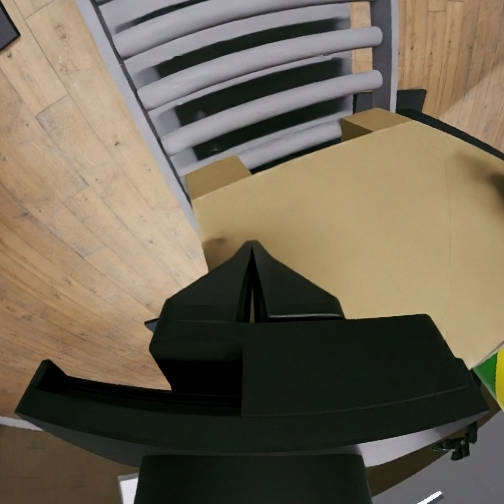

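Emit:
{"fn": "execute_actions", "kwargs": {
  "actions": [
    {"arm5":{"joints":{"joint1_rad":-0.5,"joint2_rad":2.61,"joint3_rad":1.8,"joint4_rad":-0.77,"joint6_rad":0.83}},"arm3":{"joints":{"joint1_rad":-0.76,"joint3_rad":1.78}}}
  ],
  "cameras": []
}}

Emit:
{"fn": "execute_actions", "kwargs": {
  "actions": [
    {"arm5":{"joints":{"joint1_rad":-0.64,"joint2_rad":2.64,"joint3_rad":1.95}}}
  ],
  "cameras": []
}}

Emit:
{"fn": "execute_actions", "kwargs": {
  "actions": [
    {"arm5":{"joints":{"joint1_rad":-0.85,"joint2_rad":1.6}}}
  ],
  "cameras": []
}}

Emit:
{"fn": "execute_actions", "kwargs": {
  "actions": [
    {"arm3":{"joints":{"joint1_rad":-0.68,"joint2_rad":2.57,"joint3_rad":1.7}}}
  ],
  "cameras": ["arm3_cam_wrist"]
}}

Scene clock: 46.50 s.
Motor temperatures (°C, as the motors report them): arm1=[26 33 34 29 27 29] | arm2=[27 30 35 29 28 26] | arm3=[29 36 32 27 29 29] | arm4=[28 26 31 28 29 27] | arm5=[30 34 32 28 31 29] | arm6=[27 28 32 28 27 28]
arm1.joint_positions: joint1_rad=+0.604 joint2_rad=+2.343 joint3_rad=+1.660 joint4_rad=-0.625 joint5_rad=+0.003 joint6_rad=+2.058 gripper_m=+0.000
arm1.joint_status: not commanded
arm1.hand: x=-0.7716 y=+0.1402 z=+0.8280 quat_wxyz=(-0.115, -0.985, -0.101, -0.074) (m; scene frame)
arm2.joint_positions: joint1_rad=+1.398 joint2_rad=+1.608 joint3_rad=+1.728 joint4_rad=-0.921 joint5_rad=-0.002 joint6_rad=-0.945 gripper_m=+0.000
arm2.joint_status: not commanded
arm2.hand: x=+0.3329 y=+0.4690 z=+1.1935 quat_wxyz=(-0.306, +0.281, -0.882, +0.223) (m; scene frame)
arm3.joint_positions: joint1_rad=-0.736 joint2_rad=+2.610 joint3_rad=+1.751 joint4_rad=-0.313 joint5_rad=-0.008 joint6_rad=-2.054 gripper_m=+0.000
arm3.joint_status: all done
arm3.hand: x=+0.9447 y=+0.0788 z=+0.6979 quat_wxyz=(+0.107, -0.120, -0.974, +0.162) (m; scene frame)
arm4.joint_positions: joint1_rad=+0.401 joint2_rad=+0.492 joint3_rad=+1.360 joint4_rad=-1.289 joint5_rad=-0.072 joint6_rad=-0.491 gripper_m=+0.095
arm4.joint_status: not commanded
arm4.hand: x=+1.4879 y=-0.5145 z=+1.4003 quat_wxyz=(-0.343, +0.820, -0.170, -0.425) (m; scene frame)
arm5.joint_positions: joint1_rad=-0.592 joint2_rad=+2.565 joint3_rad=+1.838 joint4_rad=-0.732 joint5_rad=+0.028 joint6_rad=+0.842 gripper_m=+0.001
arm5.joint_status: joint1_rad time_out (moved -0.087 of +0.005); the others done
arm5.on_its_own: joint1_rad reads -0.592 and still pushes toward -0.500 since a time_out
arm5.hand: x=+0.9495 y=-0.1439 z=+0.7100 quat_wxyz=(-0.054, -0.006, -0.998, -0.033) (m; scene frame)
arm6.joint_positions: joint1_rad=-0.027 joint2_rad=+0.632 joint3_rad=+1.457 joint4_rad=-1.190 joint5_rad=-0.010 joint6_rad=+0.208 gripper_m=+0.095
arm6.joint_status: not commanded
arm6.hand: x=-0.8000 y=-0.4238 z=+1.3095 quat_wxyz=(-0.353, +0.519, -0.634, -0.451) (m; scene frame)
pictures: none
No camera images: the call's "cameras" was empty. Leave "cameras" out to get every camera's image.

not run: a stop came earlier in this reply.

not run: a stop came earlier in this reply.

not run: a stop came earlier in this reply.

Emit:
{"fn": "execute_actions", "kwargs": {
  "actions": [
    {"arm5":{"joints":{"joint1_rad":-0.85,"joint2_rad":1.7,"joint3_rad":1.95}}}
  ],
  "cameras": []
}}

Emit:
{"fn": "execute_actions", "kwargs": {
  "actions": [
    {"arm3":{"joints":{"joint1_rad":-0.66,"joint2_rad":2.57,"joint3_rad":1.67,"joint4_rad":-0.25}}}
  ],
  "cameras": ["arm3_cam_wrist"]
}}

Scene clock: 49.20 s.
Motor temperatures (°C, as the motors report them): arm1=[26 33 34 29 27 29] | arm2=[27 30 36 29 28 26] | arm3=[29 36 32 27 29 29] | arm4=[28 26 31 28 29 27] | arm5=[30 34 33 28 31 29] | arm6=[27 28 32 28 27 28]
arm1.joint_positions: joint1_rad=+0.604 joint2_rad=+2.343 joint3_rad=+1.660 joint4_rad=-0.625 joint5_rad=+0.003 joint6_rad=+2.058 gripper_m=+0.000
arm1.joint_status: not commanded
arm1.hand: x=-0.7716 y=+0.1402 z=+0.8280 quat_wxyz=(-0.115, -0.985, -0.101, -0.074) (m; scene frame)
arm2.joint_positions: joint1_rad=+1.398 joint2_rad=+1.608 joint3_rad=+1.728 joint4_rad=-0.921 joint5_rad=-0.002 joint6_rad=-0.945 gripper_m=+0.000
arm2.joint_status: not commanded
arm2.hand: x=+0.3329 y=+0.4690 z=+1.1935 quat_wxyz=(-0.306, +0.281, -0.882, +0.223) (m; scene frame)
arm3.joint_positions: joint1_rad=-0.661 joint2_rad=+2.614 joint3_rad=+1.723 joint4_rad=-0.342 joint5_rad=-0.031 joint6_rad=-2.069 gripper_m=+0.000
arm3.joint_status: not commanded
arm3.hand: x=+1.0043 y=+0.0596 z=+0.6836 quat_wxyz=(+0.076, -0.074, -0.984, +0.146) (m; scene frame)
arm4.joint_positions: joint1_rad=+0.401 joint2_rad=+0.492 joint3_rad=+1.360 joint4_rad=-1.289 joint5_rad=-0.072 joint6_rad=-0.491 gripper_m=+0.095
arm4.joint_status: not commanded
arm4.hand: x=+1.4879 y=-0.5145 z=+1.4003 quat_wxyz=(-0.343, +0.820, -0.170, -0.425) (m; scene frame)
arm5.joint_positions: joint1_rad=-0.843 joint2_rad=+1.696 joint3_rad=+1.934 joint4_rad=-0.760 joint5_rad=+0.000 joint6_rad=+0.842 gripper_m=+0.001
arm5.joint_status: all done
arm5.hand: x=+1.0764 y=-0.2558 z=+1.3947 quat_wxyz=(-0.384, -0.111, -0.856, -0.328) (m; scene frame)
arm6.joint_positions: joint1_rad=-0.027 joint2_rad=+0.632 joint3_rad=+1.457 joint4_rad=-1.190 joint5_rad=-0.010 joint6_rad=+0.208 gripper_m=+0.095
arm6.joint_status: not commanded
arm6.hand: x=-0.8000 y=-0.4238 z=+1.3095 quat_wxyz=(-0.353, +0.519, -0.634, -0.451) (m; scene frame)
pictures: none
No camera images: the call's "cameras" was empty. Leave "cameras" out to get every camera's image.

Scene clock: 50.97 s.
Motor temperatures (°C, as the motors report them): arm1=[26 33 34 29 27 29] | arm2=[27 30 36 29 28 26] | arm3=[29 36 32 27 29 29] | arm4=[28 26 31 28 29 27] | arm5=[30 34 33 28 31 29] | arm6=[27 28 32 28 27 28]
arm1.joint_positions: joint1_rad=+0.604 joint2_rad=+2.343 joint3_rad=+1.660 joint4_rad=-0.625 joint5_rad=+0.003 joint6_rad=+2.058 gripper_m=+0.000
arm1.joint_status: not commanded
arm1.hand: x=-0.7716 y=+0.1402 z=+0.8280 quat_wxyz=(-0.115, -0.985, -0.101, -0.074) (m; scene frame)
arm2.joint_positions: joint1_rad=+1.398 joint2_rad=+1.608 joint3_rad=+1.728 joint4_rad=-0.921 joint5_rad=-0.002 joint6_rad=-0.945 gripper_m=+0.000
arm2.joint_status: not commanded
arm2.hand: x=+0.3329 y=+0.4690 z=+1.1935 quat_wxyz=(-0.306, +0.281, -0.882, +0.223) (m; scene frame)
arm3.joint_positions: joint1_rad=-0.530 joint2_rad=+2.601 joint3_rad=+1.606 joint4_rad=-0.299 joint5_rad=-0.045 joint6_rad=-2.045 gripper_m=+0.000
arm3.joint_status: joint1_rad off_target (ended at -0.530, target -0.660); the others done
arm3.hand: x=+1.1071 y=+0.0495 z=+0.6612 quat_wxyz=(+0.044, -0.022, -0.990, +0.129) (m; scene frame)
arm4.joint_positions: joint1_rad=+0.401 joint2_rad=+0.492 joint3_rad=+1.360 joint4_rad=-1.289 joint5_rad=-0.072 joint6_rad=-0.491 gripper_m=+0.095
arm4.joint_status: not commanded
arm4.hand: x=+1.4879 y=-0.5145 z=+1.4003 quat_wxyz=(-0.343, +0.820, -0.170, -0.425) (m; scene frame)
arm5.joint_positions: joint1_rad=-0.843 joint2_rad=+1.696 joint3_rad=+1.934 joint4_rad=-0.760 joint5_rad=+0.000 joint6_rad=+0.842 gripper_m=+0.001
arm5.joint_status: not commanded
arm5.hand: x=+1.0764 y=-0.2558 z=+1.3947 quat_wxyz=(-0.384, -0.111, -0.856, -0.328) (m; scene frame)
arm6.joint_positions: joint1_rad=-0.027 joint2_rad=+0.632 joint3_rad=+1.457 joint4_rad=-1.190 joint5_rad=-0.010 joint6_rad=+0.208 gripper_m=+0.095
arm6.joint_status: not commanded
arm6.hand: x=-0.8000 y=-0.4238 z=+1.3095 quat_wxyz=(-0.353, +0.519, -0.634, -0.451) (m; scene frame)
pictures: arm3_cam_wrist
camera_calibration (this result's frames):
arm3_cam_wrist: T_world_to_cam=[[-0.0281373, -0.969295, 0.244284, -0.0770535], [-0.750838, 0.181822, 0.634967, 0.408297], [-0.659886, -0.165552, -0.7329, 1.34503], [0, 0, 0, 1]] pos_world=[1.19196, 0.0737467, 0.745338]
Images, in order (width x height): arm3_cam_wrist 504x504.

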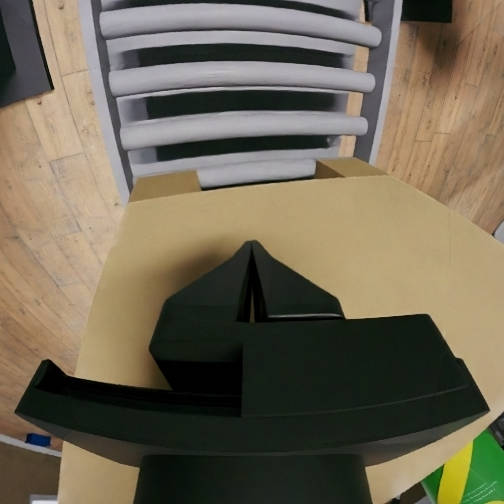

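Emit:
{"fn": "execute_actions", "kwargs": {
  "actions": [
    {"arm3":{"joints":{"joint1_rad":-0.54,"joint2_rad":2.53,"joint3_rad":1.53,"joint4_rad":-0.2,"joint6_rad":-1.97}}}
  ],
  "cameras": []
}}

Emit:
{"fn": "execute_actions", "kwargs": {
  "actions": [
    {"arm3":{"joints":{"joint1_rad":-0.4,"joint2_rad":2.52,"joint3_rad":1.44,"joint6_rad":-1.83}}}
  ],
  "cameras": []
}}

Emit:
{"fn": "execute_actions", "kwargs": {
  "actions": [
    {"arm3":{"joints":{"joint1_rad":-0.25,"joint6_rad":-1.68}}}
  ],
  "cameras": []
}}

Emit:
{"fn": "execute_actions", "kwargs": {
  "actions": [
    {"arm3":{"joints":{"joint1_rad":-0.1,"joint2_rad":2.58,"joint6_rad":-1.53}}}
  ],
  "cameras": ["arm3_cam_wrist"]
}}

Scene clock: 53.13 s.
Motor temperatures (°C, as the motors report them): arm1=[26 33 35 29 27 29] | arm2=[27 30 36 29 28 26] | arm3=[29 36 32 27 29 29] | arm4=[28 26 31 28 29 27] | arm5=[30 34 33 28 30 29] | arm6=[27 28 32 28 27 28]
arm1.joint_positions: joint1_rad=+0.604 joint2_rad=+2.343 joint3_rad=+1.660 joint4_rad=-0.625 joint5_rad=+0.003 joint6_rad=+2.058 gripper_m=+0.000
arm1.joint_status: not commanded
arm1.hand: x=-0.7716 y=+0.1402 z=+0.8280 quat_wxyz=(-0.115, -0.985, -0.101, -0.074) (m; scene frame)
arm2.joint_positions: joint1_rad=+1.398 joint2_rad=+1.608 joint3_rad=+1.728 joint4_rad=-0.921 joint5_rad=-0.002 joint6_rad=-0.945 gripper_m=+0.000
arm2.joint_status: not commanded
arm2.hand: x=+0.3329 y=+0.4690 z=+1.1935 quat_wxyz=(-0.306, +0.281, -0.882, +0.223) (m; scene frame)
arm3.joint_positions: joint1_rad=-0.413 joint2_rad=+2.564 joint3_rad=+1.480 joint4_rad=-0.235 joint5_rad=-0.042 joint6_rad=-1.935 gripper_m=+0.000
arm3.joint_status: joint1_rad off_target (ended at -0.413, target -0.540); the others done
arm3.hand: x=+1.1919 y=+0.0539 z=+0.6554 quat_wxyz=(+0.025, -0.019, -0.992, +0.121) (m; scene frame)
arm4.joint_positions: joint1_rad=+0.401 joint2_rad=+0.492 joint3_rad=+1.360 joint4_rad=-1.289 joint5_rad=-0.072 joint6_rad=-0.491 gripper_m=+0.095
arm4.joint_status: not commanded
arm4.hand: x=+1.4879 y=-0.5145 z=+1.4003 quat_wxyz=(-0.343, +0.820, -0.170, -0.425) (m; scene frame)
arm5.joint_positions: joint1_rad=-0.843 joint2_rad=+1.696 joint3_rad=+1.934 joint4_rad=-0.760 joint5_rad=+0.000 joint6_rad=+0.842 gripper_m=+0.001
arm5.joint_status: not commanded
arm5.hand: x=+1.0764 y=-0.2558 z=+1.3947 quat_wxyz=(-0.384, -0.111, -0.856, -0.328) (m; scene frame)
arm6.joint_positions: joint1_rad=-0.027 joint2_rad=+0.632 joint3_rad=+1.457 joint4_rad=-1.190 joint5_rad=-0.010 joint6_rad=+0.208 gripper_m=+0.095
arm6.joint_status: not commanded
arm6.hand: x=-0.8000 y=-0.4238 z=+1.3095 quat_wxyz=(-0.353, +0.519, -0.634, -0.451) (m; scene frame)
pictures: none
No camera images: the call's "cameras" was empty. Leave "cameras" out to get every camera's image.

Scene clock: 54.83 s.
Motor temperatures (°C, as the motors report them): arm1=[26 33 35 29 27 29] | arm2=[27 30 36 29 28 26] | arm3=[29 37 32 27 29 29] | arm4=[28 26 31 28 29 27] | arm5=[30 34 34 28 30 29] | arm6=[27 28 32 28 27 28]
arm1.joint_positions: joint1_rad=+0.604 joint2_rad=+2.343 joint3_rad=+1.660 joint4_rad=-0.625 joint5_rad=+0.003 joint6_rad=+2.058 gripper_m=+0.000
arm1.joint_status: not commanded
arm1.hand: x=-0.7716 y=+0.1402 z=+0.8280 quat_wxyz=(-0.115, -0.985, -0.101, -0.074) (m; scene frame)
arm2.joint_positions: joint1_rad=+1.398 joint2_rad=+1.608 joint3_rad=+1.728 joint4_rad=-0.921 joint5_rad=-0.002 joint6_rad=-0.945 gripper_m=+0.000
arm2.joint_status: not commanded
arm2.hand: x=+0.3329 y=+0.4690 z=+1.1935 quat_wxyz=(-0.306, +0.281, -0.882, +0.223) (m; scene frame)
arm3.joint_positions: joint1_rad=-0.259 joint2_rad=+2.550 joint3_rad=+1.400 joint4_rad=-0.227 joint5_rad=-0.045 joint6_rad=-1.784 gripper_m=+0.000
arm3.joint_status: joint1_rad off_target (ended at -0.259, target -0.400); joint6_rad off_target (ended at -1.784, target -1.830); the others done
arm3.hand: x=+1.2923 y=+0.0612 z=+0.6473 quat_wxyz=(-0.002, -0.018, -0.995, +0.096) (m; scene frame)
arm4.joint_positions: joint1_rad=+0.401 joint2_rad=+0.492 joint3_rad=+1.360 joint4_rad=-1.289 joint5_rad=-0.072 joint6_rad=-0.491 gripper_m=+0.095
arm4.joint_status: not commanded
arm4.hand: x=+1.4879 y=-0.5145 z=+1.4003 quat_wxyz=(-0.343, +0.820, -0.170, -0.425) (m; scene frame)
arm5.joint_positions: joint1_rad=-0.843 joint2_rad=+1.696 joint3_rad=+1.934 joint4_rad=-0.760 joint5_rad=+0.000 joint6_rad=+0.842 gripper_m=+0.001
arm5.joint_status: not commanded
arm5.hand: x=+1.0764 y=-0.2558 z=+1.3947 quat_wxyz=(-0.384, -0.111, -0.856, -0.328) (m; scene frame)
arm6.joint_positions: joint1_rad=-0.027 joint2_rad=+0.632 joint3_rad=+1.457 joint4_rad=-1.190 joint5_rad=-0.010 joint6_rad=+0.208 gripper_m=+0.095
arm6.joint_status: not commanded
arm6.hand: x=-0.8000 y=-0.4238 z=+1.3095 quat_wxyz=(-0.353, +0.519, -0.634, -0.451) (m; scene frame)
pictures: none
No camera images: the call's "cameras" was empty. Leave "cameras" out to get every camera's image.

Scene clock: 56.80 s.
Motor temperatures (°C, as the motors report them): arm1=[26 33 35 29 27 29] | arm2=[27 30 36 29 28 26] | arm3=[29 37 32 27 30 29] | arm4=[28 26 31 28 29 27] | arm5=[30 34 34 28 30 29] | arm6=[27 28 32 28 27 28]
arm1.joint_positions: joint1_rad=+0.604 joint2_rad=+2.343 joint3_rad=+1.660 joint4_rad=-0.625 joint5_rad=+0.003 joint6_rad=+2.058 gripper_m=+0.000
arm1.joint_status: not commanded
arm1.hand: x=-0.7716 y=+0.1402 z=+0.8280 quat_wxyz=(-0.115, -0.985, -0.101, -0.074) (m; scene frame)
arm2.joint_positions: joint1_rad=+1.398 joint2_rad=+1.608 joint3_rad=+1.728 joint4_rad=-0.921 joint5_rad=-0.002 joint6_rad=-0.945 gripper_m=+0.000
arm2.joint_status: not commanded
arm2.hand: x=+0.3329 y=+0.4690 z=+1.1935 quat_wxyz=(-0.306, +0.281, -0.882, +0.223) (m; scene frame)
arm3.joint_positions: joint1_rad=-0.114 joint2_rad=+2.550 joint3_rad=+1.398 joint4_rad=-0.223 joint5_rad=-0.049 joint6_rad=-1.639 gripper_m=+0.000
arm3.joint_status: joint1_rad time_out (moved +0.145 of +0.009); joint6_rad time_out (moved +0.145 of +0.104)
arm3.on_its_own: joint1_rad reads -0.114 and still pushes toward -0.250 since a time_out; joint6_rad reads -1.639 and still pushes toward -1.680 since a time_out
arm3.hand: x=+1.3751 y=+0.0468 z=+0.6477 quat_wxyz=(-0.018, -0.018, -0.995, +0.097) (m; scene frame)
arm4.joint_positions: joint1_rad=+0.401 joint2_rad=+0.492 joint3_rad=+1.360 joint4_rad=-1.289 joint5_rad=-0.072 joint6_rad=-0.491 gripper_m=+0.095
arm4.joint_status: not commanded
arm4.hand: x=+1.4879 y=-0.5145 z=+1.4003 quat_wxyz=(-0.343, +0.820, -0.170, -0.425) (m; scene frame)
arm5.joint_positions: joint1_rad=-0.843 joint2_rad=+1.696 joint3_rad=+1.934 joint4_rad=-0.760 joint5_rad=+0.000 joint6_rad=+0.842 gripper_m=+0.001
arm5.joint_status: not commanded
arm5.hand: x=+1.0764 y=-0.2558 z=+1.3947 quat_wxyz=(-0.384, -0.111, -0.856, -0.328) (m; scene frame)
arm6.joint_positions: joint1_rad=-0.027 joint2_rad=+0.632 joint3_rad=+1.457 joint4_rad=-1.190 joint5_rad=-0.010 joint6_rad=+0.208 gripper_m=+0.095
arm6.joint_status: not commanded
arm6.hand: x=-0.8000 y=-0.4238 z=+1.3095 quat_wxyz=(-0.353, +0.519, -0.634, -0.451) (m; scene frame)
pictures: none
No camera images: the call's "cameras" was empty. Leave "cameras" out to get every camera's image.

not run: a stop came earlier in this reply.

Emit:
{"fn": "execute_actions", "kwargs": {
  "actions": [
    {"arm3":{"joints":{"joint1_rad":-0.09,"joint2_rad":2.57,"joint6_rad":-1.48}}}
  ],
  "cameras": ["arm3_cam_wrist"]
}}

Scene clock: 59.07 s.
Motor temperatures (°C, as the motors report them): arm1=[26 33 35 29 27 29] | arm2=[27 30 36 29 28 26] | arm3=[29 36 32 27 30 29] | arm4=[28 26 31 28 29 27] | arm5=[30 34 34 28 30 29] | arm6=[27 28 32 28 27 28]
arm1.joint_positions: joint1_rad=+0.604 joint2_rad=+2.343 joint3_rad=+1.660 joint4_rad=-0.625 joint5_rad=+0.003 joint6_rad=+2.058 gripper_m=+0.000
arm1.joint_status: not commanded
arm1.hand: x=-0.7716 y=+0.1402 z=+0.8280 quat_wxyz=(-0.115, -0.985, -0.101, -0.074) (m; scene frame)
arm2.joint_positions: joint1_rad=+1.398 joint2_rad=+1.608 joint3_rad=+1.728 joint4_rad=-0.921 joint5_rad=-0.002 joint6_rad=-0.945 gripper_m=+0.000
arm2.joint_status: not commanded
arm2.hand: x=+0.3329 y=+0.4690 z=+1.1935 quat_wxyz=(-0.306, +0.281, -0.882, +0.223) (m; scene frame)
arm3.joint_positions: joint1_rad=+0.068 joint2_rad=+2.564 joint3_rad=+1.415 joint4_rad=-0.210 joint5_rad=-0.054 joint6_rad=-1.461 gripper_m=+0.000
arm3.joint_status: joint1_rad time_out (moved +0.182 of +0.024); the others done
arm3.on_its_own: joint1_rad reads +0.068 and still pushes toward -0.090 since a time_out
arm3.hand: x=+1.4814 y=+0.0407 z=+0.6438 quat_wxyz=(-0.039, -0.016, -0.994, +0.099) (m; scene frame)
arm4.joint_positions: joint1_rad=+0.401 joint2_rad=+0.492 joint3_rad=+1.360 joint4_rad=-1.289 joint5_rad=-0.072 joint6_rad=-0.491 gripper_m=+0.095
arm4.joint_status: not commanded
arm4.hand: x=+1.4879 y=-0.5145 z=+1.4003 quat_wxyz=(-0.343, +0.820, -0.170, -0.425) (m; scene frame)
arm5.joint_positions: joint1_rad=-0.843 joint2_rad=+1.696 joint3_rad=+1.934 joint4_rad=-0.760 joint5_rad=+0.000 joint6_rad=+0.842 gripper_m=+0.001
arm5.joint_status: not commanded
arm5.hand: x=+1.0764 y=-0.2558 z=+1.3947 quat_wxyz=(-0.384, -0.111, -0.856, -0.328) (m; scene frame)
arm6.joint_positions: joint1_rad=-0.027 joint2_rad=+0.632 joint3_rad=+1.457 joint4_rad=-1.190 joint5_rad=-0.010 joint6_rad=+0.208 gripper_m=+0.095
arm6.joint_status: not commanded
arm6.hand: x=-0.8000 y=-0.4238 z=+1.3095 quat_wxyz=(-0.353, +0.519, -0.634, -0.451) (m; scene frame)
pictures: arm3_cam_wrist
camera_calibration (this result's frames):
arm3_cam_wrist: T_world_to_cam=[[-0.0326223, -0.98251, 0.183331, -0.0243823], [-0.850347, 0.123674, 0.511483, 0.931239], [-0.52521, -0.13921, -0.839509, 1.44591], [0, 0, 0, 1]] pos_world=[1.55049, 0.0621592, 0.742016]
Images, in order (width x height): arm3_cam_wrist 504x504.

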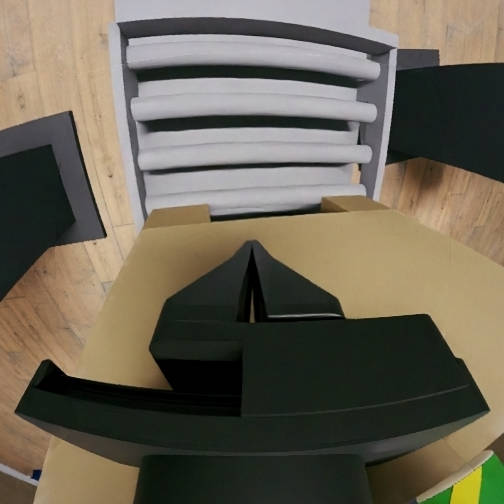

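~0.26 m left (end tip x≈1.74).

Emit:
{"fn": "execute_actions", "kwargs": {
  "actions": [
    {"arm3":{"joints":{"joint1_rad":0.07,"joint2_rad":2.62,"joint3_rad":1.48,"joint4_rad":-0.27,"joint6_rad":-1.32}}}
  ],
  "cameras": []
}}

Scene clock: 61.20 s.
Motor temperatures (°C, as the motors report them): arm1=[26 33 35 29 27 29] | arm2=[27 30 36 29 28 26] | arm3=[29 36 32 27 30 29] | arm4=[28 26 31 28 29 27] | arm5=[30 34 35 28 30 29] | arm6=[27 28 32 28 27 28]
arm1.joint_positions: joint1_rad=+0.604 joint2_rad=+2.343 joint3_rad=+1.660 joint4_rad=-0.625 joint5_rad=+0.003 joint6_rad=+2.058 gripper_m=+0.000
arm1.joint_status: not commanded
arm1.hand: x=-0.7716 y=+0.1402 z=+0.8280 quat_wxyz=(-0.115, -0.985, -0.101, -0.074) (m; scene frame)
arm2.joint_positions: joint1_rad=+1.398 joint2_rad=+1.608 joint3_rad=+1.728 joint4_rad=-0.921 joint5_rad=-0.002 joint6_rad=-0.945 gripper_m=+0.000
arm2.joint_status: not commanded
arm2.hand: x=+0.3329 y=+0.4690 z=+1.1935 quat_wxyz=(-0.306, +0.281, -0.882, +0.223) (m; scene frame)
arm3.joint_positions: joint1_rad=+0.213 joint2_rad=+2.602 joint3_rad=+1.489 joint4_rad=-0.257 joint5_rad=-0.036 joint6_rad=-1.318 gripper_m=+0.000
arm3.joint_status: joint1_rad time_out (moved +0.146 of +0.002); the others done
arm3.on_its_own: joint1_rad reads +0.213 and still pushes toward +0.070 since a time_out
arm3.hand: x=+1.5655 y=+0.0382 z=+0.6363 quat_wxyz=(-0.043, -0.015, -0.995, +0.090) (m; scene frame)
arm4.joint_positions: joint1_rad=+0.401 joint2_rad=+0.492 joint3_rad=+1.360 joint4_rad=-1.289 joint5_rad=-0.072 joint6_rad=-0.491 gripper_m=+0.095
arm4.joint_status: not commanded
arm4.hand: x=+1.4879 y=-0.5145 z=+1.4003 quat_wxyz=(-0.343, +0.820, -0.170, -0.425) (m; scene frame)
arm5.joint_positions: joint1_rad=-0.843 joint2_rad=+1.696 joint3_rad=+1.934 joint4_rad=-0.760 joint5_rad=+0.000 joint6_rad=+0.842 gripper_m=+0.001
arm5.joint_status: not commanded
arm5.hand: x=+1.0764 y=-0.2558 z=+1.3947 quat_wxyz=(-0.384, -0.111, -0.856, -0.328) (m; scene frame)
arm6.joint_positions: joint1_rad=-0.027 joint2_rad=+0.632 joint3_rad=+1.457 joint4_rad=-1.190 joint5_rad=-0.010 joint6_rad=+0.208 gripper_m=+0.095
arm6.joint_status: not commanded
arm6.hand: x=-0.8000 y=-0.4238 z=+1.3095 quat_wxyz=(-0.353, +0.519, -0.634, -0.451) (m; scene frame)
pictures: none
No camera images: the call's "cameras" was empty. Leave "cameras" out to get every camera's image.

Emit:
{"fn": "execute_actions", "kwargs": {
  "actions": [
    {"arm3":{"joints":{"joint1_rad":0.23,"joint2_rad":2.65,"joint3_rad":1.53,"joint4_rad":-0.33,"joint6_rad":-1.17}}}
  ],
  "cameras": ["arm3_cam_wrist"]
}}

Scene clock: 63.33 s.
Motor temperatures (°C, as the motors report them): arm1=[26 33 35 29 27 29] | arm2=[27 30 36 29 28 26] | arm3=[29 36 32 27 30 29] | arm4=[28 26 31 28 29 27] | arm5=[30 34 35 28 30 29] | arm6=[27 28 33 28 27 28]
arm1.joint_positions: joint1_rad=+0.604 joint2_rad=+2.343 joint3_rad=+1.660 joint4_rad=-0.625 joint5_rad=+0.003 joint6_rad=+2.058 gripper_m=+0.000
arm1.joint_status: not commanded
arm1.hand: x=-0.7716 y=+0.1402 z=+0.8280 quat_wxyz=(-0.115, -0.985, -0.101, -0.074) (m; scene frame)
arm2.joint_positions: joint1_rad=+1.398 joint2_rad=+1.608 joint3_rad=+1.728 joint4_rad=-0.921 joint5_rad=-0.002 joint6_rad=-0.945 gripper_m=+0.000
arm2.joint_status: not commanded
arm2.hand: x=+0.3329 y=+0.4690 z=+1.1935 quat_wxyz=(-0.306, +0.281, -0.882, +0.223) (m; scene frame)
arm3.joint_positions: joint1_rad=+0.375 joint2_rad=+2.623 joint3_rad=+1.560 joint4_rad=-0.306 joint5_rad=-0.038 joint6_rad=-1.161 gripper_m=+0.000
arm3.joint_status: joint1_rad time_out (moved +0.162 of +0.017); the others done
arm3.on_its_own: joint1_rad reads +0.375 and still pushes toward +0.230 since a time_out
arm3.hand: x=+1.6655 y=+0.0492 z=+0.6384 quat_wxyz=(-0.059, -0.013, -0.995, +0.083) (m; scene frame)
arm4.joint_positions: joint1_rad=+0.401 joint2_rad=+0.492 joint3_rad=+1.360 joint4_rad=-1.289 joint5_rad=-0.072 joint6_rad=-0.491 gripper_m=+0.095
arm4.joint_status: not commanded
arm4.hand: x=+1.4879 y=-0.5145 z=+1.4003 quat_wxyz=(-0.343, +0.820, -0.170, -0.425) (m; scene frame)
arm5.joint_positions: joint1_rad=-0.843 joint2_rad=+1.696 joint3_rad=+1.934 joint4_rad=-0.760 joint5_rad=+0.000 joint6_rad=+0.842 gripper_m=+0.001
arm5.joint_status: not commanded
arm5.hand: x=+1.0764 y=-0.2558 z=+1.3947 quat_wxyz=(-0.384, -0.111, -0.856, -0.328) (m; scene frame)
arm6.joint_positions: joint1_rad=-0.027 joint2_rad=+0.632 joint3_rad=+1.457 joint4_rad=-1.190 joint5_rad=-0.010 joint6_rad=+0.208 gripper_m=+0.095
arm6.joint_status: not commanded
arm6.hand: x=-0.8000 y=-0.4238 z=+1.3095 quat_wxyz=(-0.353, +0.519, -0.634, -0.451) (m; scene frame)
pictures: arm3_cam_wrist
camera_calibration (this result's frames):
arm3_cam_wrist: T_world_to_cam=[[-0.0281112, -0.988128, 0.151041, 0.00436604], [-0.870992, 0.0983562, 0.481352, 1.14439], [-0.490493, -0.118024, -0.863416, 1.49559], [0, 0, 0, 1]] pos_world=[1.73045, 0.0682714, 0.739798]
Images, in order (width x height): arm3_cam_wrist 504x504.

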